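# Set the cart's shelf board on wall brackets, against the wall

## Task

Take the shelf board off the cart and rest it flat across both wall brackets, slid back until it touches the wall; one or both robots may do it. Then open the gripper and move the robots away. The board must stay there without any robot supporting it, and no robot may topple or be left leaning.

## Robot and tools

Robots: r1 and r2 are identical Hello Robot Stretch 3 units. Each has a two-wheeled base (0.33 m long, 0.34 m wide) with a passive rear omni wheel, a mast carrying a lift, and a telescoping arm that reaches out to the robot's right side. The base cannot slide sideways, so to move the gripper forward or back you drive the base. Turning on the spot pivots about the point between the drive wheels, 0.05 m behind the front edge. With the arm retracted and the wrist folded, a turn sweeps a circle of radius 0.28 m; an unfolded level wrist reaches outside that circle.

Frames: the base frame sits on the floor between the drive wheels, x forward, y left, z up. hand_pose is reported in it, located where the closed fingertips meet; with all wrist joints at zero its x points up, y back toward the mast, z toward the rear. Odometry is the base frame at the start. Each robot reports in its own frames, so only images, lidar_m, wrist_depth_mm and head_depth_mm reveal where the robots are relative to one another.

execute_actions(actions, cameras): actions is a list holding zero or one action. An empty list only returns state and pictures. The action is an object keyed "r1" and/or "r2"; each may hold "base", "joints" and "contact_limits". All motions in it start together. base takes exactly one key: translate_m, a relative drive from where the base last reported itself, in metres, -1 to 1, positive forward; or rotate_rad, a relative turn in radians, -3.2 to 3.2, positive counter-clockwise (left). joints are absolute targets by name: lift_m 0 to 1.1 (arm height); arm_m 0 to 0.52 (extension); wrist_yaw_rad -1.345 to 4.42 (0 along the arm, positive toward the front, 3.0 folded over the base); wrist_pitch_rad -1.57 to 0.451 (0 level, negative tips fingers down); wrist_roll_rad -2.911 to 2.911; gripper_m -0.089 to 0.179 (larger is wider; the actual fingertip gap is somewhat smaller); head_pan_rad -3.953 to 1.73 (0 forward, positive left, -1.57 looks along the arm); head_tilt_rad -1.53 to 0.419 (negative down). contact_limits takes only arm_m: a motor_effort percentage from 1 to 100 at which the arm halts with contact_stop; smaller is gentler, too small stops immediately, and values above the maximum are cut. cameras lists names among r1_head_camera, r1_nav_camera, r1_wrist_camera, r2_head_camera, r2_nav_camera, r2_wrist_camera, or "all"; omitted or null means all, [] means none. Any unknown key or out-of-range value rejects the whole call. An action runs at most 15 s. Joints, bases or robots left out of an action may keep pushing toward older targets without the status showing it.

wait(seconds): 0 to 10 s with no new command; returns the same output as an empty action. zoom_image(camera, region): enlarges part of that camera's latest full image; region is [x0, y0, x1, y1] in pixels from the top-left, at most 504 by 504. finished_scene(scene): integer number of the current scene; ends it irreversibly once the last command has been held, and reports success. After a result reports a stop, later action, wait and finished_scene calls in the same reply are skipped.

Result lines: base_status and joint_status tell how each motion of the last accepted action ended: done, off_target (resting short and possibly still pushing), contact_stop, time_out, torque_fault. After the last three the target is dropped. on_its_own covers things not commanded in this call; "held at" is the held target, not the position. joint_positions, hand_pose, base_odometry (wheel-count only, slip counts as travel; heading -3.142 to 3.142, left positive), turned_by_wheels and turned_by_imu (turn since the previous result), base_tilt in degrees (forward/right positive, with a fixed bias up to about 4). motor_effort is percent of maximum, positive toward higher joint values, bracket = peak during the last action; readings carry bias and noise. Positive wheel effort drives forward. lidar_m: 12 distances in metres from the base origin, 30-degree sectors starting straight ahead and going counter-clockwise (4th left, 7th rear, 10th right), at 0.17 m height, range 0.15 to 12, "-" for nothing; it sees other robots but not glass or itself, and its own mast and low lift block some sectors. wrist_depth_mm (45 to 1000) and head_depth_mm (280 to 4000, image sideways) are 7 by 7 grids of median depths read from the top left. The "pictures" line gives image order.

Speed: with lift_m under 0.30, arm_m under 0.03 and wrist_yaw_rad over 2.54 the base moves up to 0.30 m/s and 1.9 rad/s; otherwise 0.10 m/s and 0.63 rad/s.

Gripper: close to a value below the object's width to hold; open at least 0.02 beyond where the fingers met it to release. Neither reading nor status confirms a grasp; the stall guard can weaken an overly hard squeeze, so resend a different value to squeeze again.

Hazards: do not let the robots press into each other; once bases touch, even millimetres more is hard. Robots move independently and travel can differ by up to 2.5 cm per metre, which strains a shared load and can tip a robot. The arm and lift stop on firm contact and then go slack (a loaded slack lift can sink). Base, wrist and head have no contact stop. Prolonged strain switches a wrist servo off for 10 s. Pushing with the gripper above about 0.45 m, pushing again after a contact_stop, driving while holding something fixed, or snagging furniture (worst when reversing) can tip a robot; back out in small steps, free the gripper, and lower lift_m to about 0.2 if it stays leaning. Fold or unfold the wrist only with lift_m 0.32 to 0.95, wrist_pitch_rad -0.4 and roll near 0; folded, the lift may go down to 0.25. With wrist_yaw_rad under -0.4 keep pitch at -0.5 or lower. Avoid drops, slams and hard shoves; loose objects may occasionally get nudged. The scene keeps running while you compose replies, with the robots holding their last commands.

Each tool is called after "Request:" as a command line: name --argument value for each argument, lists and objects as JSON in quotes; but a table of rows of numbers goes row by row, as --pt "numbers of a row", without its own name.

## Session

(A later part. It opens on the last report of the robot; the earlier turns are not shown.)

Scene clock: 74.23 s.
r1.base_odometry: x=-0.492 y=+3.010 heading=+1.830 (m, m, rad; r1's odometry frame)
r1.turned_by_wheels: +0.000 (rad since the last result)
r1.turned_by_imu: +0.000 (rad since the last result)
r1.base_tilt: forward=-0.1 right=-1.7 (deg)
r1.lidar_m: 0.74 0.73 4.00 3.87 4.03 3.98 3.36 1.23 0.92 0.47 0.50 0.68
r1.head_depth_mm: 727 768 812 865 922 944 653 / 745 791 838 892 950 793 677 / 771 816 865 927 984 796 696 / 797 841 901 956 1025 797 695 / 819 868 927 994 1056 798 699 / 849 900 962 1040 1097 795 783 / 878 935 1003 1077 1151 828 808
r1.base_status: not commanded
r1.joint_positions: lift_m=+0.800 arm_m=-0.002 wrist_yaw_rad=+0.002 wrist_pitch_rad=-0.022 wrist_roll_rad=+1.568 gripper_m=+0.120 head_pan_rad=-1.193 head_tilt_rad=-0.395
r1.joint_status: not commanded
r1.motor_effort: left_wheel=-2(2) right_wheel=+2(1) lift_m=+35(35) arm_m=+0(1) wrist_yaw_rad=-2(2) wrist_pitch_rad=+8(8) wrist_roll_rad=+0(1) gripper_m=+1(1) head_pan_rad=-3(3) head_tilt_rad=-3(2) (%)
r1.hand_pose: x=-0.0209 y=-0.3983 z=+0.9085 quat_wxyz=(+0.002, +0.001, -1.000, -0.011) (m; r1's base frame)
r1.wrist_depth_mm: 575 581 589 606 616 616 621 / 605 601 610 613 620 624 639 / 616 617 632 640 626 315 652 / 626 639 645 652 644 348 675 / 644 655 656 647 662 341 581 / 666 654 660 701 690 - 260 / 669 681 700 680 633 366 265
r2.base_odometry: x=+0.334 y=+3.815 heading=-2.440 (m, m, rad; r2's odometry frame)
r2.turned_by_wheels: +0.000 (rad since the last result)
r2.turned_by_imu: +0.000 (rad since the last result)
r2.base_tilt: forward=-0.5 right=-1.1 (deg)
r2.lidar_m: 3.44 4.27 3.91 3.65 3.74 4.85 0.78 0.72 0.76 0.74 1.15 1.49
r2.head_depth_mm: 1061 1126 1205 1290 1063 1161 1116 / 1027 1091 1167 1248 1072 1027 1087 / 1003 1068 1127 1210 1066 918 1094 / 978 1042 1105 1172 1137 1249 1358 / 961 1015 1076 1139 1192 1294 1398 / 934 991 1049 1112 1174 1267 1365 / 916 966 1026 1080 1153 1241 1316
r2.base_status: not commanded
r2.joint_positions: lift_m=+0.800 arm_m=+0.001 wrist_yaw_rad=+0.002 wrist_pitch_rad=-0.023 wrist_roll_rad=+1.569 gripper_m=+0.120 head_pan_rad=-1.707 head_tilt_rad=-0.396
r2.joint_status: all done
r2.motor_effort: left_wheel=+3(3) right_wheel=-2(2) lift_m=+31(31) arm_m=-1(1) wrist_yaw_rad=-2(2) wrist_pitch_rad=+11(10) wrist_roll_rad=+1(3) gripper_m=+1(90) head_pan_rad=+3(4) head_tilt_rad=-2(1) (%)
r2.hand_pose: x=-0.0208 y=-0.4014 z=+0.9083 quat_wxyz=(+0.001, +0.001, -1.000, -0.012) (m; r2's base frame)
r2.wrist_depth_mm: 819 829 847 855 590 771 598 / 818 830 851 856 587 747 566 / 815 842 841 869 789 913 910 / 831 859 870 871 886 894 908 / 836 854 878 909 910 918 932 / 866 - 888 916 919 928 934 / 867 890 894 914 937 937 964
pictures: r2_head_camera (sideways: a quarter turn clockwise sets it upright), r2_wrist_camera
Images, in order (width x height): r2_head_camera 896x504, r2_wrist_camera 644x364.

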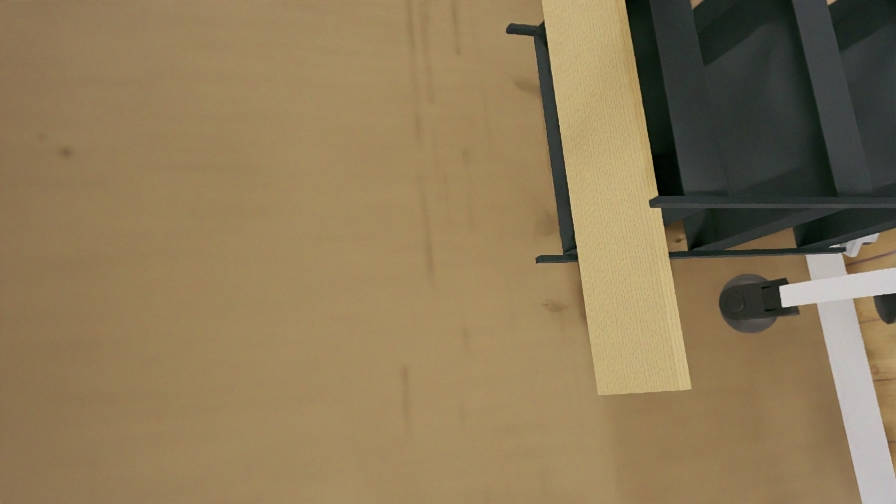

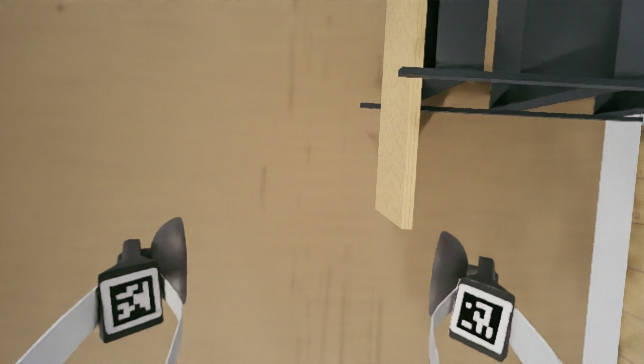

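Request:
execute_actions --actions '[{"r1":{"base":{"translate_m":-0.04},"joints":{"lift_m":0.65,"arm_m":0.1}},"r2":{"base":{"translate_m":-0.02},"joints":{"lift_m":0.65,"arm_m":0.25}}}]' --cameras '["r1_wrist_camera","r2_wrist_camera","r1_head_camera","r2_head_camera"]'

Scene clock: 78.27 s.
r1.base_odometry: x=-0.482 y=+2.971 heading=+1.830 (m, m, rad; r1's odometry frame)
r1.turned_by_wheels: +0.000 (rad since the last result)
r1.turned_by_imu: +0.001 (rad since the last result)
r1.base_tilt: forward=-0.1 right=-1.6 (deg)
r1.lidar_m: 0.75 0.75 4.02 3.86 4.04 3.96 3.33 1.22 0.93 0.48 0.50 0.70
r1.head_depth_mm: 726 765 816 859 918 938 675 / 749 791 834 889 951 791 675 / 770 812 866 921 988 794 675 / 791 839 895 957 1028 793 691 / 823 868 930 992 1057 792 696 / 849 899 965 1039 1089 796 782 / 874 934 1005 1082 1143 824 810
r1.base_status: done
r1.joint_positions: lift_m=+0.650 arm_m=+0.100 wrist_yaw_rad=+0.001 wrist_pitch_rad=-0.022 wrist_roll_rad=+1.568 gripper_m=+0.120 head_pan_rad=-1.193 head_tilt_rad=-0.395
r1.joint_status: all done
r1.motor_effort: left_wheel=-2(10) right_wheel=+1(2) lift_m=+22(30) arm_m=+3(2) wrist_yaw_rad=-2(2) wrist_pitch_rad=+8(8) wrist_roll_rad=+1(1) gripper_m=+1(0) head_pan_rad=-4(4) head_tilt_rad=-3(3) (%)
r1.hand_pose: x=-0.0210 y=-0.5003 z=+0.7591 quat_wxyz=(+0.002, +0.001, -1.000, -0.011) (m; r1's base frame)
r1.wrist_depth_mm: 488 496 499 504 511 515 524 / 500 503 519 519 523 535 538 / 518 510 525 528 538 549 562 / 524 523 532 367 555 558 568 / 536 544 561 547 564 567 578 / 546 563 559 564 389 - 407 / 578 582 576 590 276 528 410
r2.base_odometry: x=+0.349 y=+3.827 heading=-2.440 (m, m, rad; r2's odometry frame)
r2.turned_by_wheels: +0.000 (rad since the last result)
r2.turned_by_imu: +0.001 (rad since the last result)
r2.base_tilt: forward=-0.4 right=-1.0 (deg)
r2.lidar_m: 3.43 4.31 3.88 3.65 3.72 4.83 0.80 0.74 0.76 0.74 1.15 1.50
r2.head_depth_mm: 1062 1124 1202 1294 1066 1161 1122 / 1030 1101 1168 1254 1072 1037 1091 / 1011 1067 1134 1213 1076 919 1090 / 980 1041 1109 1178 1140 1208 1418 / 961 1011 1075 1144 1180 1303 1383 / 940 988 1049 1115 1169 1265 1365 / 916 967 1027 1083 1150 1225 1324
r2.base_status: done
r2.joint_positions: lift_m=+0.650 arm_m=+0.250 wrist_yaw_rad=+0.001 wrist_pitch_rad=-0.022 wrist_roll_rad=+1.570 gripper_m=+0.120 head_pan_rad=-1.707 head_tilt_rad=-0.396
r2.joint_status: all done
r2.motor_effort: left_wheel=+3(7) right_wheel=-2(5) lift_m=+24(26) arm_m=+3(3) wrist_yaw_rad=-1(2) wrist_pitch_rad=+10(11) wrist_roll_rad=+0(1) gripper_m=+1(1) head_pan_rad=+3(3) head_tilt_rad=-2(2) (%)
r2.hand_pose: x=-0.0210 y=-0.6503 z=+0.7589 quat_wxyz=(+0.001, +0.001, -1.000, -0.011) (m; r2's base frame)
r2.wrist_depth_mm: 593 606 608 227 223 233 391 / 599 605 610 448 630 557 417 / 610 608 626 629 640 644 649 / 616 616 624 633 641 658 669 / 620 626 650 639 659 667 677 / 622 - 637 640 653 666 677 / 630 638 649 654 675 683 678
pictures: r1_head_camera (sideways: a quarter turn clockwise sets it upright), r1_wrist_camera, r2_head_camera (sideways: a quarter turn clockwise sets it upright), r2_wrist_camera
Images, in order (width x height): r1_head_camera 896x504, r1_wrist_camera 644x364, r2_head_camera 896x504, r2_wrist_camera 644x364.

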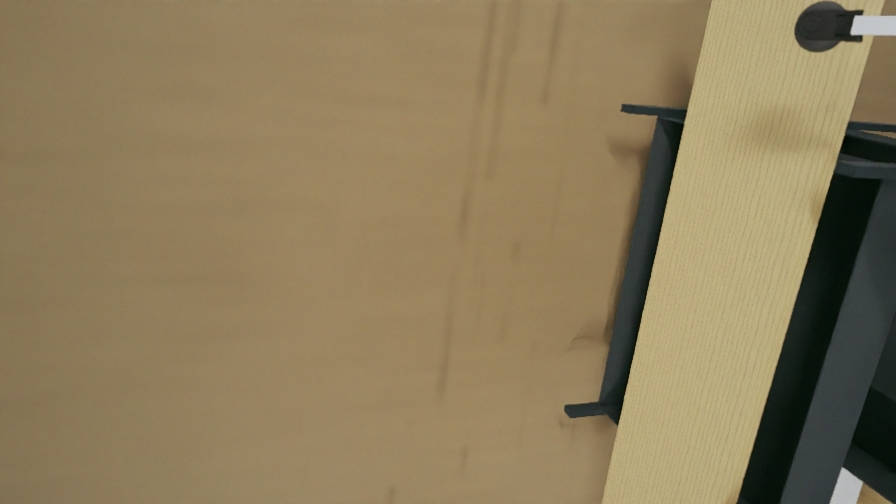

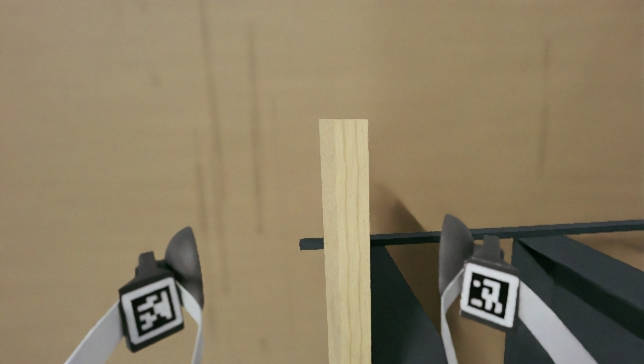

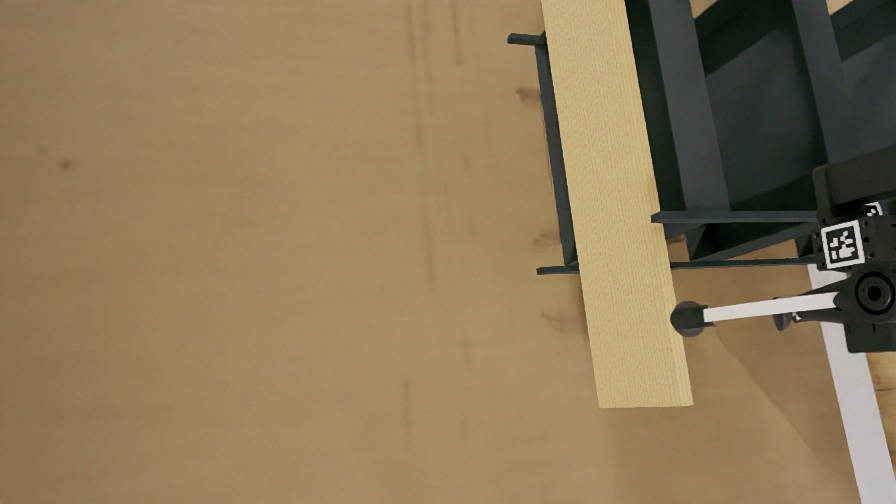

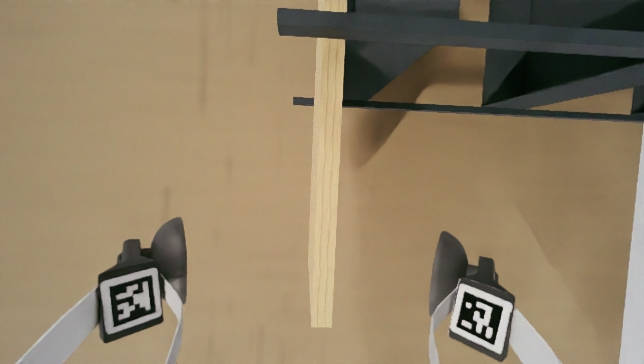

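Request:
execute_actions --actions '[{"r1":{"joints":{"arm_m":0.18}},"r2":{"joints":{"arm_m":0.33}}}]' --cameras '["r1_wrist_camera","r2_wrist_camera","r1_head_camera","r2_head_camera"]'

Scene clock: 80.33 s.
r1.base_odometry: x=-0.482 y=+2.971 heading=+1.830 (m, m, rad; r1's odometry frame)
r1.turned_by_wheels: +0.000 (rad since the last result)
r1.turned_by_imu: +0.000 (rad since the last result)
r1.base_tilt: forward=-0.2 right=-1.6 (deg)
r1.lidar_m: 0.75 0.75 4.00 3.86 4.05 3.96 3.36 1.23 0.93 0.48 0.50 0.70
r1.head_depth_mm: 725 766 808 862 920 957 656 / 746 789 840 891 954 793 676 / 770 813 861 919 993 793 676 / 792 839 895 961 1022 794 690 / 818 869 931 996 1049 795 698 / 844 901 961 1034 1091 798 782 / 876 930 1003 1080 1150 826 807
r1.base_status: not commanded
r1.joint_positions: lift_m=+0.650 arm_m=+0.180 wrist_yaw_rad=+0.001 wrist_pitch_rad=-0.022 wrist_roll_rad=+1.568 gripper_m=+0.120 head_pan_rad=-1.193 head_tilt_rad=-0.395
r1.joint_status: all done
r1.motor_effort: left_wheel=-2(2) right_wheel=+0(2) lift_m=+22(22) arm_m=+4(2) wrist_yaw_rad=-1(1) wrist_pitch_rad=+8(8) wrist_roll_rad=+1(1) gripper_m=+0(1) head_pan_rad=-4(3) head_tilt_rad=-2(2) (%)
r1.hand_pose: x=-0.0210 y=-0.5803 z=+0.7591 quat_wxyz=(+0.002, +0.001, -1.000, -0.011) (m; r1's base frame)
r1.wrist_depth_mm: 423 426 431 431 438 448 440 / 425 438 444 445 451 456 464 / 435 441 449 448 452 467 471 / 452 451 460 462 101 481 489 / 454 464 466 475 104 493 493 / 473 478 495 486 108 - 404 / 496 512 496 501 112 529 405
r2.base_odometry: x=+0.349 y=+3.827 heading=-2.440 (m, m, rad; r2's odometry frame)
r2.turned_by_wheels: +0.000 (rad since the last result)
r2.turned_by_imu: +0.000 (rad since the last result)
r2.base_tilt: forward=-0.4 right=-1.0 (deg)
r2.lidar_m: 3.43 4.30 3.88 3.65 3.74 4.84 0.80 0.74 0.76 0.74 1.15 1.49
r2.head_depth_mm: 1059 1134 1209 1286 1069 1154 1120 / 1032 1093 1164 1246 1065 1026 1084 / 1008 1071 1131 1212 1080 908 - / 986 1037 1108 1180 1140 1178 - / 960 1011 1077 1147 1192 1307 - / 940 994 1050 1113 1171 1273 1367 / 913 964 1019 1083 1149 1239 1318
r2.base_status: not commanded
r2.joint_positions: lift_m=+0.650 arm_m=+0.330 wrist_yaw_rad=+0.001 wrist_pitch_rad=-0.022 wrist_roll_rad=+1.570 gripper_m=+0.120 head_pan_rad=-1.707 head_tilt_rad=-0.396
r2.joint_status: all done
r2.motor_effort: left_wheel=+3(2) right_wheel=-1(2) lift_m=+24(24) arm_m=+3(4) wrist_yaw_rad=-1(1) wrist_pitch_rad=+11(10) wrist_roll_rad=+0(0) gripper_m=+1(1) head_pan_rad=+4(3) head_tilt_rad=-3(2) (%)
r2.hand_pose: x=-0.0210 y=-0.7303 z=+0.7589 quat_wxyz=(+0.001, +0.001, -1.000, -0.011) (m; r2's base frame)
r2.wrist_depth_mm: 517 530 532 297 216 482 403 / 528 533 543 364 557 559 417 / 529 536 546 546 558 571 580 / 543 539 550 555 568 575 590 / 536 547 557 563 570 580 589 / 547 - 559 561 576 586 604 / 549 553 562 563 583 602 608
pictures: r1_head_camera (sideways: a quarter turn clockwise sets it upright), r1_wrist_camera, r2_head_camera (sideways: a quarter turn clockwise sets it upright), r2_wrist_camera
Images, in order (width x height): r1_head_camera 896x504, r1_wrist_camera 644x364, r2_head_camera 896x504, r2_wrist_camera 644x364.

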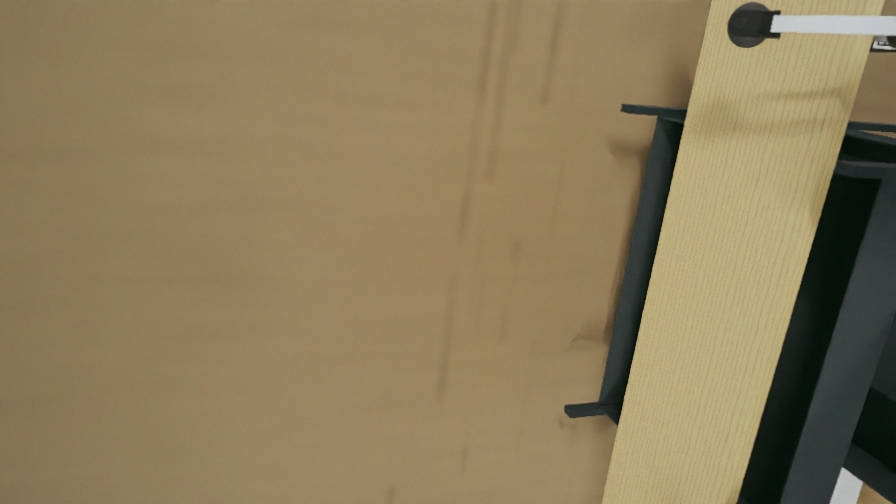

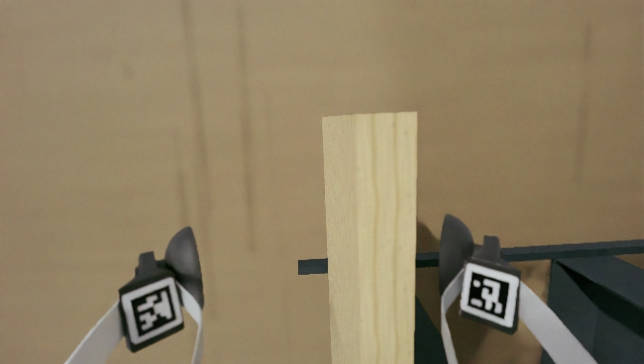

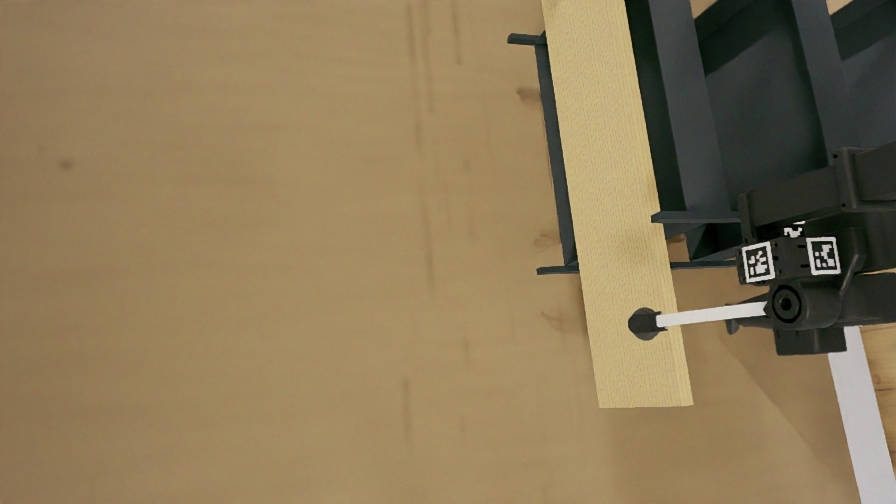

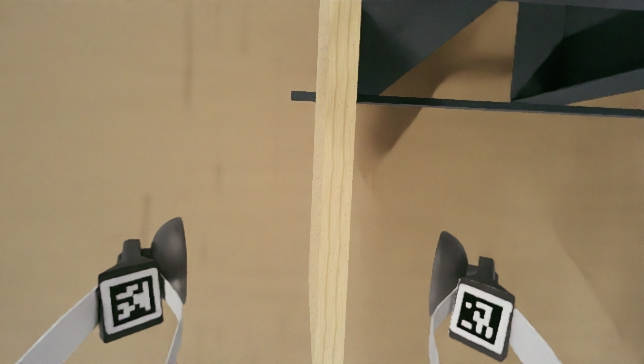

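Request:
execute_actions --actions '[{"r1":{"joints":{"lift_m":0.636}},"r2":{"joints":{"lift_m":0.645}}}]' --cameras '[]'

Request:
execute_actions --actions '[{"r1":{"joints":{"gripper_m":0.0}},"r2":{"joints":{"gripper_m":0.0}}}]' --cameras '[]'

Request:
execute_actions --actions '[{"r1":{"joints":{"lift_m":0.76}},"r2":{"joints":{"lift_m":0.769}}}]' --cameras '["r1_wrist_camera","r2_wrist_camera","r1_head_camera","r2_head_camera"]'

Scene clock: 81.50 s.
r1.base_odometry: x=-0.482 y=+2.971 heading=+1.830 (m, m, rad; r1's odometry frame)
r1.turned_by_wheels: +0.000 (rad since the last result)
r1.turned_by_imu: +0.000 (rad since the last result)
r1.base_tilt: forward=-0.1 right=-1.7 (deg)
r1.lidar_m: 0.76 0.75 3.99 3.87 4.04 3.95 3.35 1.22 0.92 0.48 0.50 0.70
r1.head_depth_mm: 726 766 812 861 919 954 656 / 747 791 839 891 951 794 674 / 767 814 867 921 992 790 675 / 794 840 898 957 1023 791 691 / 819 868 927 995 1060 793 696 / 849 901 964 1034 1094 794 779 / 877 928 1001 1079 1150 824 806
r1.base_status: not commanded
r1.joint_positions: lift_m=+0.636 arm_m=+0.180 wrist_yaw_rad=+0.001 wrist_pitch_rad=-0.022 wrist_roll_rad=+1.568 gripper_m=+0.120 head_pan_rad=-1.193 head_tilt_rad=-0.395
r1.joint_status: all done
r1.motor_effort: left_wheel=-2(2) right_wheel=+1(1) lift_m=+23(19) arm_m=+3(3) wrist_yaw_rad=-1(1) wrist_pitch_rad=+8(8) wrist_roll_rad=+0(1) gripper_m=+1(0) head_pan_rad=-3(4) head_tilt_rad=-3(3) (%)
r1.hand_pose: x=-0.0210 y=-0.5803 z=+0.7451 quat_wxyz=(+0.002, +0.001, -1.000, -0.011) (m; r1's base frame)
r1.wrist_depth_mm: 418 422 427 434 442 441 440 / 431 429 434 444 443 451 461 / 438 444 458 98 459 466 470 / 448 456 463 101 478 477 488 / 456 463 477 104 482 492 500 / 472 475 492 107 390 - 382 / 484 501 511 111 285 520 392
r2.base_odometry: x=+0.349 y=+3.827 heading=-2.440 (m, m, rad; r2's odometry frame)
r2.turned_by_wheels: +0.000 (rad since the last result)
r2.turned_by_imu: +0.000 (rad since the last result)
r2.base_tilt: forward=-0.5 right=-1.0 (deg)
r2.lidar_m: 3.41 4.30 3.89 3.65 3.71 4.87 0.80 0.74 0.76 0.74 1.15 1.50
r2.head_depth_mm: 1065 1126 1201 1295 1067 1155 1118 / 1034 1098 1175 1258 1070 1028 1086 / 1001 1073 1130 1211 1074 911 1086 / 978 1042 1102 1178 1132 1205 - / 961 1011 1077 1143 1184 1308 1372 / 935 989 1043 1108 1170 1269 1366 / 915 960 1024 1083 1155 1234 1328
r2.base_status: not commanded
r2.joint_positions: lift_m=+0.645 arm_m=+0.330 wrist_yaw_rad=+0.001 wrist_pitch_rad=-0.022 wrist_roll_rad=+1.570 gripper_m=+0.120 head_pan_rad=-1.707 head_tilt_rad=-0.396
r2.joint_status: all done
r2.motor_effort: left_wheel=+3(3) right_wheel=-2(2) lift_m=+25(24) arm_m=+3(3) wrist_yaw_rad=-1(1) wrist_pitch_rad=+11(10) wrist_roll_rad=+0(0) gripper_m=+1(1) head_pan_rad=+3(3) head_tilt_rad=-1(2) (%)
r2.hand_pose: x=-0.0210 y=-0.7303 z=+0.7539 quat_wxyz=(+0.001, +0.001, -1.000, -0.011) (m; r2's base frame)
r2.wrist_depth_mm: 519 520 527 221 215 477 394 / 527 536 539 421 555 562 411 / 527 536 545 550 562 568 576 / 539 539 553 561 565 574 589 / 535 549 555 565 570 585 586 / 544 - 562 560 582 598 597 / 547 559 565 575 580 592 601
pictures: none
No camera images: the call's "cameras" was empty. Leave "cameras" out to get every camera's image.

Scene clock: 83.20 s.
r1.base_odometry: x=-0.482 y=+2.971 heading=+1.830 (m, m, rad; r1's odometry frame)
r1.turned_by_wheels: +0.000 (rad since the last result)
r1.turned_by_imu: +0.000 (rad since the last result)
r1.base_tilt: forward=-0.1 right=-1.7 (deg)
r1.lidar_m: 0.75 0.75 3.99 3.87 4.04 3.96 3.34 1.22 0.92 0.48 0.50 0.70
r1.head_depth_mm: 727 767 813 860 918 938 655 / 747 787 837 888 946 790 675 / 772 816 864 919 989 794 676 / 793 843 894 961 1019 794 691 / 818 869 928 996 1049 795 698 / 849 903 968 1039 1091 797 779 / 872 935 1000 1079 1147 826 808
r1.base_status: not commanded
r1.joint_positions: lift_m=+0.636 arm_m=+0.180 wrist_yaw_rad=+0.001 wrist_pitch_rad=-0.045 wrist_roll_rad=+1.569 gripper_m=+0.001 head_pan_rad=-1.193 head_tilt_rad=-0.395
r1.joint_status: all done
r1.motor_effort: left_wheel=-2(2) right_wheel=+0(1) lift_m=+25(26) arm_m=+2(3) wrist_yaw_rad=-1(1) wrist_pitch_rad=+17(19) wrist_roll_rad=+1(0) gripper_m=-20(99) head_pan_rad=-3(4) head_tilt_rad=-2(3) (%)
r1.hand_pose: x=-0.0210 y=-0.5796 z=+0.7390 quat_wxyz=(+0.001, +0.001, -1.000, -0.023) (m; r1's base frame)
r1.wrist_depth_mm: 409 422 429 433 443 451 457 / 423 426 437 446 449 462 474 / 428 440 445 98 463 470 493 / 441 453 457 100 481 490 496 / 453 462 475 103 489 497 505 / 467 471 485 106 503 515 384 / 475 486 502 110 287 526 395
r2.base_odometry: x=+0.349 y=+3.827 heading=-2.440 (m, m, rad; r2's odometry frame)
r2.turned_by_wheels: +0.000 (rad since the last result)
r2.turned_by_imu: +0.000 (rad since the last result)
r2.base_tilt: forward=-0.4 right=-1.0 (deg)
r2.lidar_m: 3.43 4.30 3.89 3.65 3.74 4.85 0.80 0.74 0.76 0.74 1.15 1.49
r2.head_depth_mm: 1061 1125 1207 1286 1067 1152 1122 / 1031 1097 1166 1252 1070 1032 1082 / 1014 1069 1131 1215 1079 916 1093 / 982 1038 1109 1177 1133 1219 - / 962 1020 1078 1145 1181 1301 1366 / 936 993 1052 1119 1166 1275 1366 / 917 965 1023 1086 1155 1233 1324
r2.base_status: not commanded
r2.joint_positions: lift_m=+0.645 arm_m=+0.330 wrist_yaw_rad=+0.001 wrist_pitch_rad=-0.022 wrist_roll_rad=+1.570 gripper_m=+0.000 head_pan_rad=-1.707 head_tilt_rad=-0.396
r2.joint_status: all done
r2.motor_effort: left_wheel=+3(3) right_wheel=-2(2) lift_m=+25(24) arm_m=+3(3) wrist_yaw_rad=-1(1) wrist_pitch_rad=+10(10) wrist_roll_rad=+0(0) gripper_m=-2(90) head_pan_rad=+3(4) head_tilt_rad=-1(2) (%)
r2.hand_pose: x=-0.0210 y=-0.7303 z=+0.7539 quat_wxyz=(+0.001, +0.001, -1.000, -0.011) (m; r2's base frame)
r2.wrist_depth_mm: 518 519 538 221 216 476 398 / 520 528 540 423 556 563 414 / 528 534 551 554 556 575 579 / 535 545 548 556 575 573 585 / 536 553 562 559 573 586 593 / 540 556 563 - 588 591 600 / 554 560 568 577 584 591 606
pictures: none
No camera images: the call's "cameras" was empty. Leave "cameras" out to get every camera's image.

Scene clock: 85.63 s.
r1.base_odometry: x=-0.482 y=+2.971 heading=+1.830 (m, m, rad; r1's odometry frame)
r1.turned_by_wheels: +0.000 (rad since the last result)
r1.turned_by_imu: +0.001 (rad since the last result)
r1.base_tilt: forward=-0.2 right=-1.7 (deg)
r1.lidar_m: 0.76 0.75 4.00 3.86 4.03 3.95 3.34 1.22 0.92 0.48 0.50 0.70
r1.head_depth_mm: 728 765 811 860 909 636 1041 / 748 789 838 892 942 645 1064 / 770 817 865 928 980 692 738 / 791 842 893 954 1019 717 739 / 818 865 927 992 1048 746 736 / 846 900 961 1034 1095 803 780 / 872 930 997 1081 1153 829 804
r1.base_status: not commanded
r1.joint_positions: lift_m=+0.760 arm_m=+0.180 wrist_yaw_rad=+0.043 wrist_pitch_rad=-0.063 wrist_roll_rad=+1.559 gripper_m=+0.001 head_pan_rad=-1.193 head_tilt_rad=-0.395
r1.joint_status: all done
r1.on_its_own: wrist_yaw_rad is held at +0.045, not at your +0.000, by its stall guard, which is not easing now
r1.motor_effort: left_wheel=-2(6) right_wheel=+1(8) lift_m=+40(36) arm_m=+3(3) wrist_yaw_rad=+1(25) wrist_pitch_rad=+24(24) wrist_roll_rad=+4(4) gripper_m=-21(21) head_pan_rad=-4(4) head_tilt_rad=-3(2) (%)
r1.hand_pose: x=-0.0105 y=-0.5787 z=+0.8578 quat_wxyz=(+0.007, +0.022, -0.999, -0.032) (m; r1's base frame)
r1.wrist_depth_mm: 407 410 418 430 439 446 464 / 411 423 434 442 451 467 481 / 418 435 445 455 460 485 488 / 436 443 456 99 479 499 514 / 448 467 479 102 499 513 516 / 465 482 489 105 - 339 455 / 486 507 509 111 454 249 460
r2.base_odometry: x=+0.349 y=+3.827 heading=-2.440 (m, m, rad; r2's odometry frame)
r2.turned_by_wheels: +0.000 (rad since the last result)
r2.turned_by_imu: +0.001 (rad since the last result)
r2.base_tilt: forward=-0.5 right=-1.1 (deg)
r2.lidar_m: 3.42 4.31 3.87 3.63 3.73 4.84 0.80 0.74 0.76 0.74 1.15 1.49
r2.head_depth_mm: 1059 1135 1198 1276 1045 1158 1124 / 1035 1091 1175 1254 1028 1030 1083 / 1007 1071 1133 1217 1036 - 1028 / 985 1037 1106 1179 1189 - 1353 / 961 1014 1077 1145 1200 - 1395 / 938 986 1049 1114 1186 1253 1368 / 919 968 1022 1078 1154 1234 1326
r2.base_status: not commanded
r2.joint_positions: lift_m=+0.769 arm_m=+0.330 wrist_yaw_rad=+0.001 wrist_pitch_rad=-0.022 wrist_roll_rad=+1.570 gripper_m=+0.000 head_pan_rad=-1.707 head_tilt_rad=-0.396
r2.joint_status: all done
r2.motor_effort: left_wheel=+3(3) right_wheel=-1(2) lift_m=+31(31) arm_m=+3(3) wrist_yaw_rad=-2(1) wrist_pitch_rad=+10(11) wrist_roll_rad=+0(0) gripper_m=-2(2) head_pan_rad=+3(3) head_tilt_rad=-1(2) (%)
r2.hand_pose: x=-0.0210 y=-0.7303 z=+0.8777 quat_wxyz=(+0.001, +0.001, -1.000, -0.011) (m; r2's base frame)
r2.wrist_depth_mm: 515 515 533 541 372 220 202 / 525 533 541 542 468 231 487 / 529 541 540 550 554 239 576 / 539 541 551 558 568 252 585 / 538 549 553 556 564 266 591 / 541 548 559 - 582 277 602 / 558 559 574 571 591 590 599
pictures: r1_head_camera (sideways: a quarter turn clockwise sets it upright), r1_wrist_camera, r2_head_camera (sideways: a quarter turn clockwise sets it upright), r2_wrist_camera
Images, in order (width x height): r1_head_camera 896x504, r1_wrist_camera 644x364, r2_head_camera 896x504, r2_wrist_camera 644x364.

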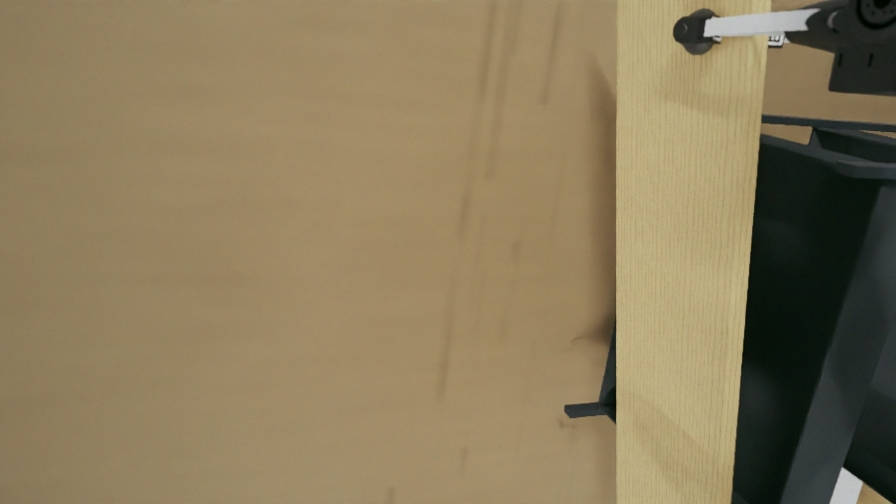

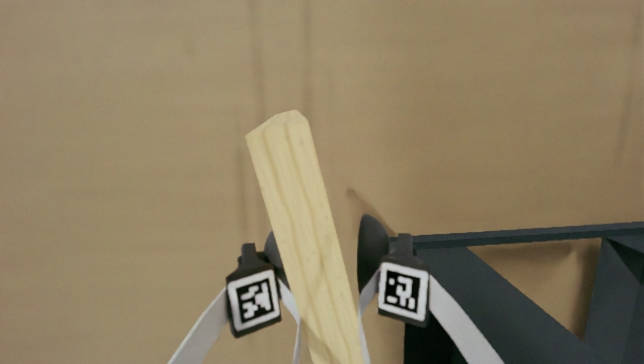

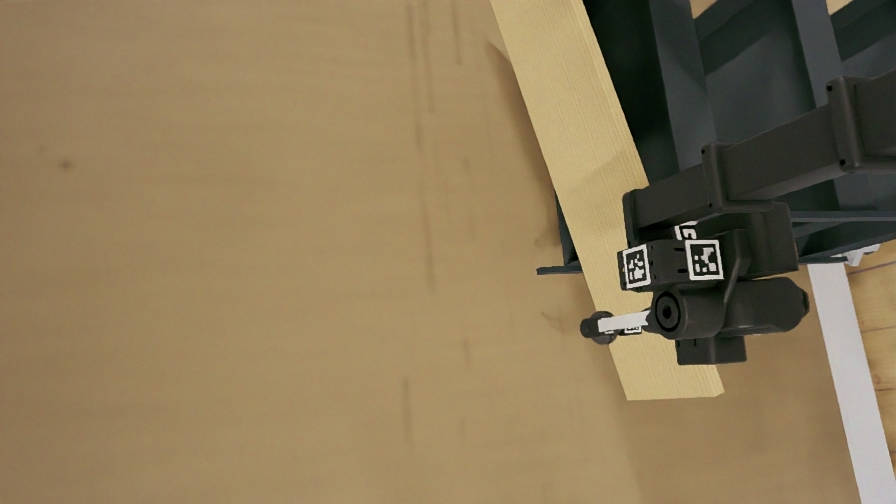

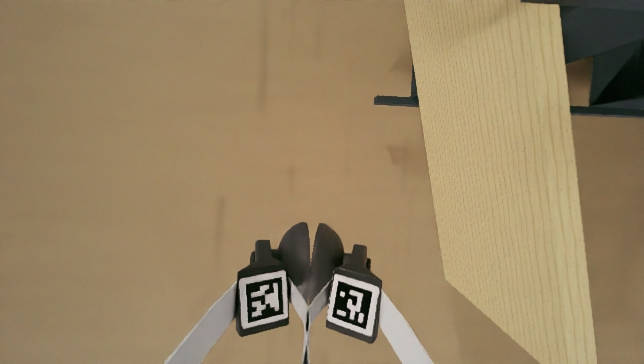

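Request:
execute_actions --actions '[{"r1":{"joints":{"lift_m":0.636}},"r2":{"joints":{"gripper_m":0.12}}}]' --cameras '["r1_wrist_camera","r2_wrist_camera","r1_head_camera","r2_head_camera"]'

Scene clock: 87.73 s.
r1.base_odometry: x=-0.482 y=+2.971 heading=+1.829 (m, m, rad; r1's odometry frame)
r1.turned_by_wheels: +0.000 (rad since the last result)
r1.turned_by_imu: +0.000 (rad since the last result)
r1.base_tilt: forward=-0.1 right=-1.6 (deg)
r1.lidar_m: 0.76 0.75 4.02 3.86 4.04 3.98 3.38 1.22 0.93 0.48 0.50 0.70
r1.head_depth_mm: 725 763 812 861 918 943 654 / 749 791 834 888 953 792 676 / 771 816 868 924 990 792 675 / 796 839 892 956 1028 796 689 / 817 869 928 994 1049 796 694 / 846 895 960 1029 1086 798 784 / 872 929 998 1079 1150 825 806
r1.base_status: not commanded
r1.joint_positions: lift_m=+0.636 arm_m=+0.180 wrist_yaw_rad=+0.031 wrist_pitch_rad=-0.049 wrist_roll_rad=+1.574 gripper_m=+0.001 head_pan_rad=-1.193 head_tilt_rad=-0.395
r1.joint_status: all done
r1.on_its_own: wrist_yaw_rad is held at +0.045, not at your +0.000, by its stall guard, which is not easing now
r1.motor_effort: left_wheel=-5(6) right_wheel=+6(6) lift_m=+24(33) arm_m=+3(3) wrist_yaw_rad=+12(12) wrist_pitch_rad=+18(24) wrist_roll_rad=-2(4) gripper_m=-18(20) head_pan_rad=-3(3) head_tilt_rad=-3(3) (%)
r1.hand_pose: x=-0.0135 y=-0.5793 z=+0.7381 quat_wxyz=(-0.001, +0.015, -1.000, -0.025) (m; r1's base frame)
r1.wrist_depth_mm: 402 415 421 437 442 448 456 / 420 428 431 446 450 454 468 / 433 435 448 96 472 475 488 / 444 452 458 99 484 494 501 / 456 471 472 102 491 498 507 / 470 474 482 105 513 521 358 / 481 496 506 111 261 457 392
r2.base_odometry: x=+0.349 y=+3.827 heading=-2.440 (m, m, rad; r2's odometry frame)
r2.turned_by_wheels: +0.000 (rad since the last result)
r2.turned_by_imu: +0.000 (rad since the last result)
r2.base_tilt: forward=-0.5 right=-1.0 (deg)
r2.lidar_m: 3.44 4.29 3.88 3.65 3.72 4.85 0.80 0.74 0.76 0.74 1.15 1.49
r2.head_depth_mm: 1065 1132 1202 1295 1064 1157 1121 / 1031 1101 1167 1253 1073 1022 1085 / 1008 1074 1139 1210 1077 - 1028 / 983 1037 1104 1176 1189 - 1355 / 960 1014 1075 1141 1184 - 1395 / 937 988 1048 1113 1172 1267 1361 / 915 971 1024 1088 1158 1229 1329
r2.base_status: not commanded
r2.joint_positions: lift_m=+0.769 arm_m=+0.330 wrist_yaw_rad=+0.001 wrist_pitch_rad=-0.022 wrist_roll_rad=+1.570 gripper_m=+0.120 head_pan_rad=-1.707 head_tilt_rad=-0.396
r2.joint_status: all done
r2.motor_effort: left_wheel=+3(3) right_wheel=-2(2) lift_m=+31(30) arm_m=+3(3) wrist_yaw_rad=-1(1) wrist_pitch_rad=+10(10) wrist_roll_rad=+0(0) gripper_m=+1(89) head_pan_rad=+3(3) head_tilt_rad=-1(2) (%)
r2.hand_pose: x=-0.0210 y=-0.7303 z=+0.8777 quat_wxyz=(+0.001, +0.001, -1.000, -0.011) (m; r2's base frame)
r2.wrist_depth_mm: 521 522 533 537 542 223 204 / 522 531 540 554 463 221 490 / 527 537 543 550 402 218 581 / 529 541 550 557 394 231 585 / 539 546 552 559 391 229 592 / 539 - 569 572 581 213 595 / 541 564 566 574 573 259 605
pictures: r1_head_camera (sideways: a quarter turn clockwise sets it upright), r1_wrist_camera, r2_head_camera (sideways: a quarter turn clockwise sets it upright), r2_wrist_camera
Images, in order (width x height): r1_head_camera 896x504, r1_wrist_camera 644x364, r2_head_camera 896x504, r2_wrist_camera 644x364.

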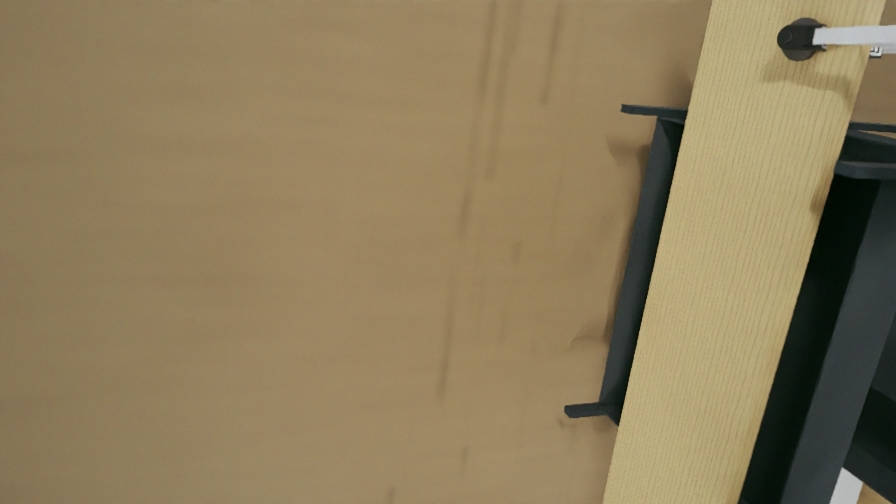

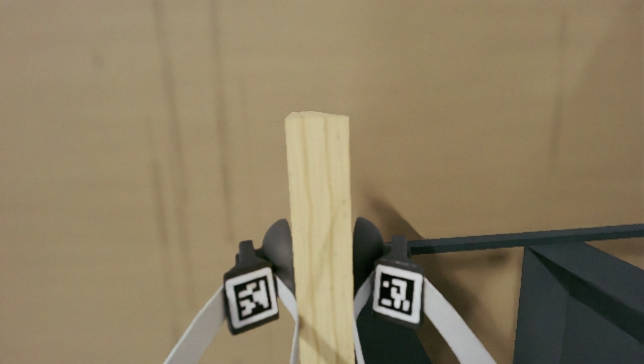

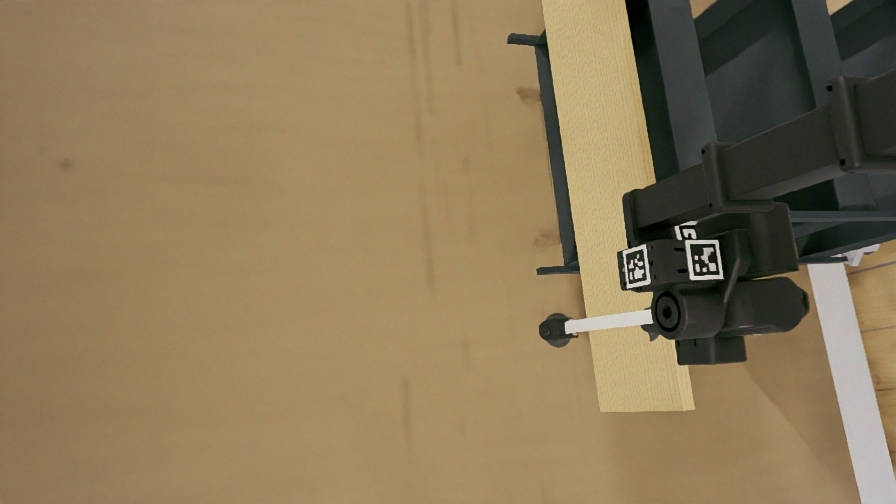

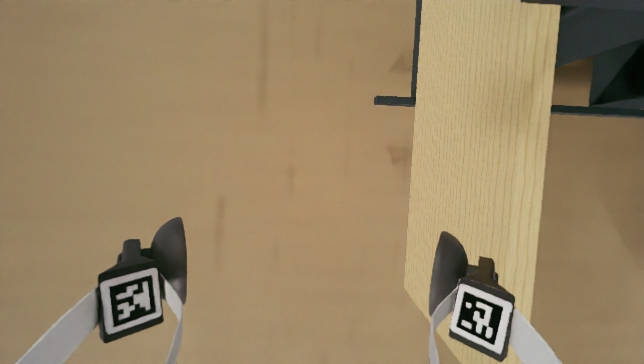

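Request:
execute_actions --actions '[{"r1":{"base":{"translate_m":0.05}},"r2":{"base":{"translate_m":0.06},"joints":{"arm_m":0.2}}}]' --cameras '[]'

Request:
execute_actions --actions '[{"r2":{"joints":{"lift_m":0.645}}}]' --cameras '[]'

Request:
execute_actions --actions '[{"r2":{"joints":{"arm_m":0.38}}}]' --cameras '["r2_wrist_camera","r1_head_camera","r2_head_camera"]'

Scene clock: 90.47 s.
r1.base_odometry: x=-0.494 y=+3.019 heading=+1.829 (m, m, rad; r1's odometry frame)
r1.turned_by_wheels: +0.000 (rad since the last result)
r1.turned_by_imu: +0.000 (rad since the last result)
r1.base_tilt: forward=-0.2 right=-1.6 (deg)
r1.lidar_m: 0.76 0.76 4.00 3.87 4.04 4.02 3.35 1.22 0.92 0.47 0.50 0.68
r1.head_depth_mm: 727 769 810 862 912 937 655 / 749 788 840 891 948 791 677 / 774 815 863 919 986 793 696 / 794 843 894 959 1014 794 697 / 816 869 930 992 1060 798 712 / 845 898 960 1027 1093 824 781 / 875 932 995 1086 1140 828 806
r1.base_status: done
r1.joint_positions: lift_m=+0.636 arm_m=+0.180 wrist_yaw_rad=+0.024 wrist_pitch_rad=-0.048 wrist_roll_rad=+1.574 gripper_m=+0.001 head_pan_rad=-1.193 head_tilt_rad=-0.395
r1.joint_status: not commanded
r1.on_its_own: wrist_yaw_rad is held at +0.045, not at your +0.000, by its stall guard, which is not easing now; wrist_yaw_rad is at rest, and its effort (+18) is outside its rest range (-12 to +12)
r1.motor_effort: left_wheel=-9(11) right_wheel=+9(13) lift_m=+24(24) arm_m=+3(2) wrist_yaw_rad=+18(19) wrist_pitch_rad=+18(18) wrist_roll_rad=-2(2) gripper_m=-19(19) head_pan_rad=-4(4) head_tilt_rad=-2(3) (%)
r1.hand_pose: x=-0.0152 y=-0.5794 z=+0.7382 quat_wxyz=(-0.001, +0.012, -1.000, -0.024) (m; r1's base frame)
r1.wrist_depth_mm: 410 416 417 430 441 449 455 / 421 424 432 450 453 460 475 / 436 443 449 95 465 477 490 / 442 453 464 98 485 485 503 / 456 465 475 101 502 503 379 / 475 477 485 105 510 522 393 / 489 494 507 111 182 453 394
r2.base_odometry: x=+0.304 y=+3.789 heading=-2.440 (m, m, rad; r2's odometry frame)
r2.turned_by_wheels: +0.000 (rad since the last result)
r2.turned_by_imu: +0.001 (rad since the last result)
r2.base_tilt: forward=-0.5 right=-1.1 (deg)
r2.lidar_m: 3.42 4.23 3.90 3.66 3.74 4.86 0.81 0.75 0.75 0.83 1.15 1.49
r2.head_depth_mm: 1055 1125 1194 1278 1066 1153 1117 / 1031 1088 1169 1244 1069 1025 1094 / 999 1059 1129 1208 1073 1030 - / 977 1029 1101 1174 1080 1321 - / 956 1011 1063 1134 1187 1297 - / 935 987 1044 1111 1167 1267 1359 / 913 966 1019 1080 1153 1222 1318
r2.base_status: done
r2.joint_positions: lift_m=+0.769 arm_m=+0.200 wrist_yaw_rad=+0.001 wrist_pitch_rad=-0.022 wrist_roll_rad=+1.570 gripper_m=+0.120 head_pan_rad=-1.707 head_tilt_rad=-0.396
r2.joint_status: all done
r2.motor_effort: left_wheel=+3(10) right_wheel=-2(2) lift_m=+31(31) arm_m=-3(4) wrist_yaw_rad=-2(1) wrist_pitch_rad=+11(10) wrist_roll_rad=+0(0) gripper_m=+1(1) head_pan_rad=+3(4) head_tilt_rad=-3(1) (%)
r2.hand_pose: x=-0.0211 y=-0.6009 z=+0.8777 quat_wxyz=(+0.001, +0.001, -1.000, -0.011) (m; r2's base frame)
r2.wrist_depth_mm: 625 642 641 660 424 595 565 / 638 640 656 662 460 683 613 / 641 653 667 669 455 692 717 / 650 662 675 683 449 704 714 / 659 676 678 678 443 705 713 / 665 - 685 704 707 719 734 / 680 680 693 692 717 731 732
pictures: none
No camera images: the call's "cameras" was empty. Leave "cameras" out to get every camera's image.

Scene clock: 92.43 s.
r1.base_odometry: x=-0.494 y=+3.019 heading=+1.829 (m, m, rad; r1's odometry frame)
r1.turned_by_wheels: +0.000 (rad since the last result)
r1.turned_by_imu: +0.000 (rad since the last result)
r1.base_tilt: forward=-0.2 right=-1.6 (deg)
r1.lidar_m: 0.76 0.76 4.00 3.87 4.01 4.01 3.38 1.23 0.92 0.47 0.50 0.68
r1.head_depth_mm: 728 769 809 861 920 942 659 / 749 786 839 893 954 790 674 / 772 815 864 925 989 792 696 / 793 842 895 957 1023 794 696 / 820 867 923 995 1056 795 715 / 846 897 964 1032 1090 824 779 / 876 931 1001 1080 1136 825 807
r1.base_status: not commanded
r1.joint_positions: lift_m=+0.636 arm_m=+0.180 wrist_yaw_rad=+0.024 wrist_pitch_rad=-0.048 wrist_roll_rad=+1.574 gripper_m=+0.001 head_pan_rad=-1.193 head_tilt_rad=-0.395
r1.joint_status: not commanded
r1.on_its_own: wrist_yaw_rad is held at +0.045, not at your +0.000, by its stall guard, which is not easing now; wrist_yaw_rad is at rest, and its effort (+18) is outside its rest range (-12 to +12)
r1.motor_effort: left_wheel=-8(8) right_wheel=+8(9) lift_m=+24(24) arm_m=+3(3) wrist_yaw_rad=+18(18) wrist_pitch_rad=+18(18) wrist_roll_rad=-2(2) gripper_m=-19(19) head_pan_rad=-4(4) head_tilt_rad=-2(3) (%)
r1.hand_pose: x=-0.0152 y=-0.5794 z=+0.7382 quat_wxyz=(-0.001, +0.012, -1.000, -0.024) (m; r1's base frame)
r1.wrist_depth_mm: 410 423 425 433 443 448 451 / 417 422 436 437 454 465 466 / 433 439 452 95 462 473 491 / 447 452 462 98 477 484 497 / 451 464 475 101 492 505 382 / 473 476 479 105 514 522 396 / 484 491 501 111 183 454 392
r2.base_odometry: x=+0.304 y=+3.789 heading=-2.440 (m, m, rad; r2's odometry frame)
r2.turned_by_wheels: +0.000 (rad since the last result)
r2.turned_by_imu: +0.000 (rad since the last result)
r2.base_tilt: forward=-0.4 right=-1.1 (deg)
r2.lidar_m: 3.42 4.24 3.90 3.64 3.73 4.86 0.81 0.75 0.75 0.83 1.15 1.49
r2.head_depth_mm: 1056 1118 1192 1285 1068 1149 1122 / 1030 1092 1161 1247 1074 1025 1085 / 1005 1062 1132 1209 1077 1156 1106 / 981 1045 1103 1173 1083 1351 1419 / 953 1012 1070 1135 1182 1305 1380 / 935 990 1046 1110 1162 1266 1354 / 913 959 1015 1076 1145 1229 1317
r2.base_status: not commanded
r2.joint_positions: lift_m=+0.645 arm_m=+0.200 wrist_yaw_rad=+0.001 wrist_pitch_rad=-0.022 wrist_roll_rad=+1.570 gripper_m=+0.120 head_pan_rad=-1.707 head_tilt_rad=-0.396
r2.joint_status: all done
r2.motor_effort: left_wheel=+3(3) right_wheel=-2(2) lift_m=+24(30) arm_m=-3(3) wrist_yaw_rad=-1(0) wrist_pitch_rad=+10(11) wrist_roll_rad=+0(0) gripper_m=+1(1) head_pan_rad=+4(3) head_tilt_rad=-1(1) (%)
r2.hand_pose: x=-0.0211 y=-0.6009 z=+0.7540 quat_wxyz=(+0.001, +0.001, -1.000, -0.011) (m; r2's base frame)
r2.wrist_depth_mm: 635 641 647 469 658 586 399 / 638 655 660 659 674 681 692 / 649 654 665 671 676 696 699 / 656 659 662 679 688 701 708 / 659 665 677 689 690 711 720 / 667 - 686 702 704 724 720 / 667 679 694 702 706 733 725
pictures: none
No camera images: the call's "cameras" was empty. Leave "cameras" out to get every camera's image.

Scene clock: 95.00 s.
r1.base_odometry: x=-0.494 y=+3.019 heading=+1.829 (m, m, rad; r1's odometry frame)
r1.turned_by_wheels: +0.000 (rad since the last result)
r1.turned_by_imu: +0.001 (rad since the last result)
r1.base_tilt: forward=-0.1 right=-1.6 (deg)
r1.lidar_m: 0.76 0.76 4.01 3.88 4.03 4.00 3.36 1.23 0.93 0.47 0.50 0.69
r1.head_depth_mm: 725 765 811 862 917 943 658 / 748 792 837 893 954 793 672 / 769 813 864 925 992 796 699 / 793 841 894 955 1022 793 695 / 819 871 926 996 1054 794 712 / 844 897 961 1033 1090 827 782 / 872 935 1001 1077 1138 828 807
r1.base_status: not commanded
r1.joint_positions: lift_m=+0.636 arm_m=+0.180 wrist_yaw_rad=+0.024 wrist_pitch_rad=-0.048 wrist_roll_rad=+1.574 gripper_m=+0.001 head_pan_rad=-1.193 head_tilt_rad=-0.395
r1.joint_status: not commanded
r1.on_its_own: wrist_yaw_rad is held at +0.045, not at your +0.000, by its stall guard, which is not easing now; wrist_yaw_rad is at rest, and its effort (+18) is outside its rest range (-12 to +12)
r1.motor_effort: left_wheel=-8(8) right_wheel=+8(8) lift_m=+24(24) arm_m=+3(3) wrist_yaw_rad=+18(18) wrist_pitch_rad=+18(18) wrist_roll_rad=-2(2) gripper_m=-18(18) head_pan_rad=-3(4) head_tilt_rad=-2(3) (%)
r1.hand_pose: x=-0.0152 y=-0.5794 z=+0.7382 quat_wxyz=(-0.001, +0.012, -1.000, -0.024) (m; r1's base frame)
r1.wrist_depth_mm: 408 416 421 438 438 452 459 / 420 434 435 441 455 465 471 / 432 445 445 95 471 480 485 / 437 452 458 98 482 496 492 / 460 462 478 101 490 504 383 / 463 478 478 105 514 518 388 / 486 490 509 111 182 454 396
r2.base_odometry: x=+0.304 y=+3.789 heading=-2.440 (m, m, rad; r2's odometry frame)
r2.turned_by_wheels: +0.000 (rad since the last result)
r2.turned_by_imu: +0.001 (rad since the last result)
r2.base_tilt: forward=-0.5 right=-1.0 (deg)
r2.lidar_m: 3.42 4.22 3.90 3.65 3.74 4.83 0.81 0.75 0.75 0.83 1.14 1.49
r2.head_depth_mm: 1057 1120 1201 1283 1067 1157 1120 / 1027 1094 1159 1247 1072 1027 1088 / 1004 1063 1134 1206 1078 1162 1123 / 978 1035 1101 1166 1082 1275 1377 / 957 1004 1068 1143 1186 1290 1389 / 933 986 1041 1106 1160 1264 1360 / 911 960 1015 1088 1145 1230 1314
r2.base_status: not commanded
r2.joint_positions: lift_m=+0.645 arm_m=+0.380 wrist_yaw_rad=+0.001 wrist_pitch_rad=-0.021 wrist_roll_rad=+1.570 gripper_m=+0.120 head_pan_rad=-1.707 head_tilt_rad=-0.396
r2.joint_status: all done
r2.motor_effort: left_wheel=+2(3) right_wheel=-2(2) lift_m=+25(24) arm_m=+3(3) wrist_yaw_rad=-2(1) wrist_pitch_rad=+10(11) wrist_roll_rad=+0(0) gripper_m=+0(1) head_pan_rad=+4(4) head_tilt_rad=-1(2) (%)
r2.hand_pose: x=-0.0211 y=-0.7803 z=+0.7540 quat_wxyz=(+0.001, +0.001, -1.000, -0.011) (m; r2's base frame)
r2.wrist_depth_mm: 463 477 482 366 494 501 400 / 477 478 490 492 502 510 513 / 476 488 494 493 513 516 523 / 482 488 495 361 510 521 523 / 486 487 506 280 518 523 539 / 493 - 504 508 517 537 542 / 491 505 509 519 524 540 550
pictures: r1_head_camera (sideways: a quarter turn clockwise sets it upright), r2_head_camera (sideways: a quarter turn clockwise sets it upright), r2_wrist_camera
Images, in order (width x height): r1_head_camera 896x504, r2_head_camera 896x504, r2_wrist_camera 644x364.

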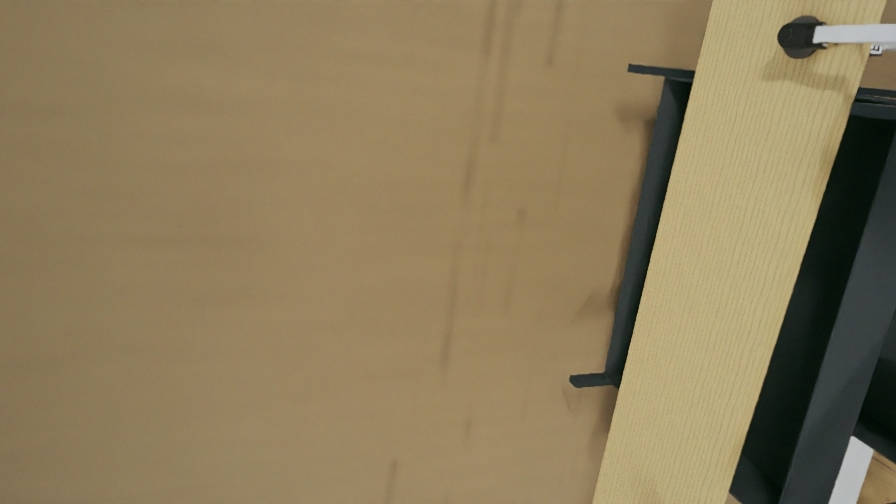

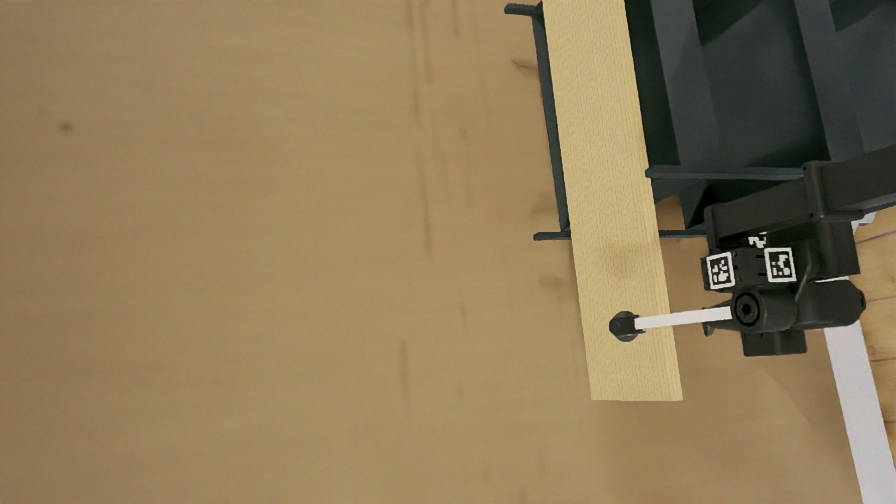

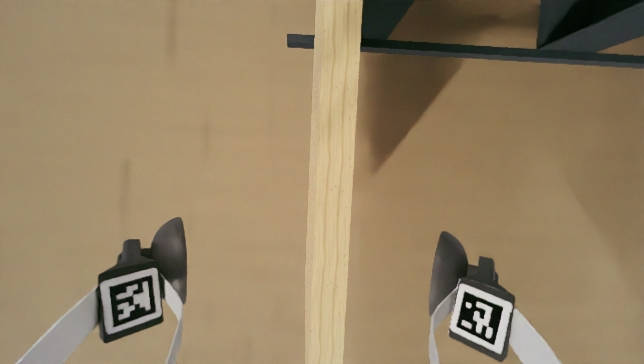

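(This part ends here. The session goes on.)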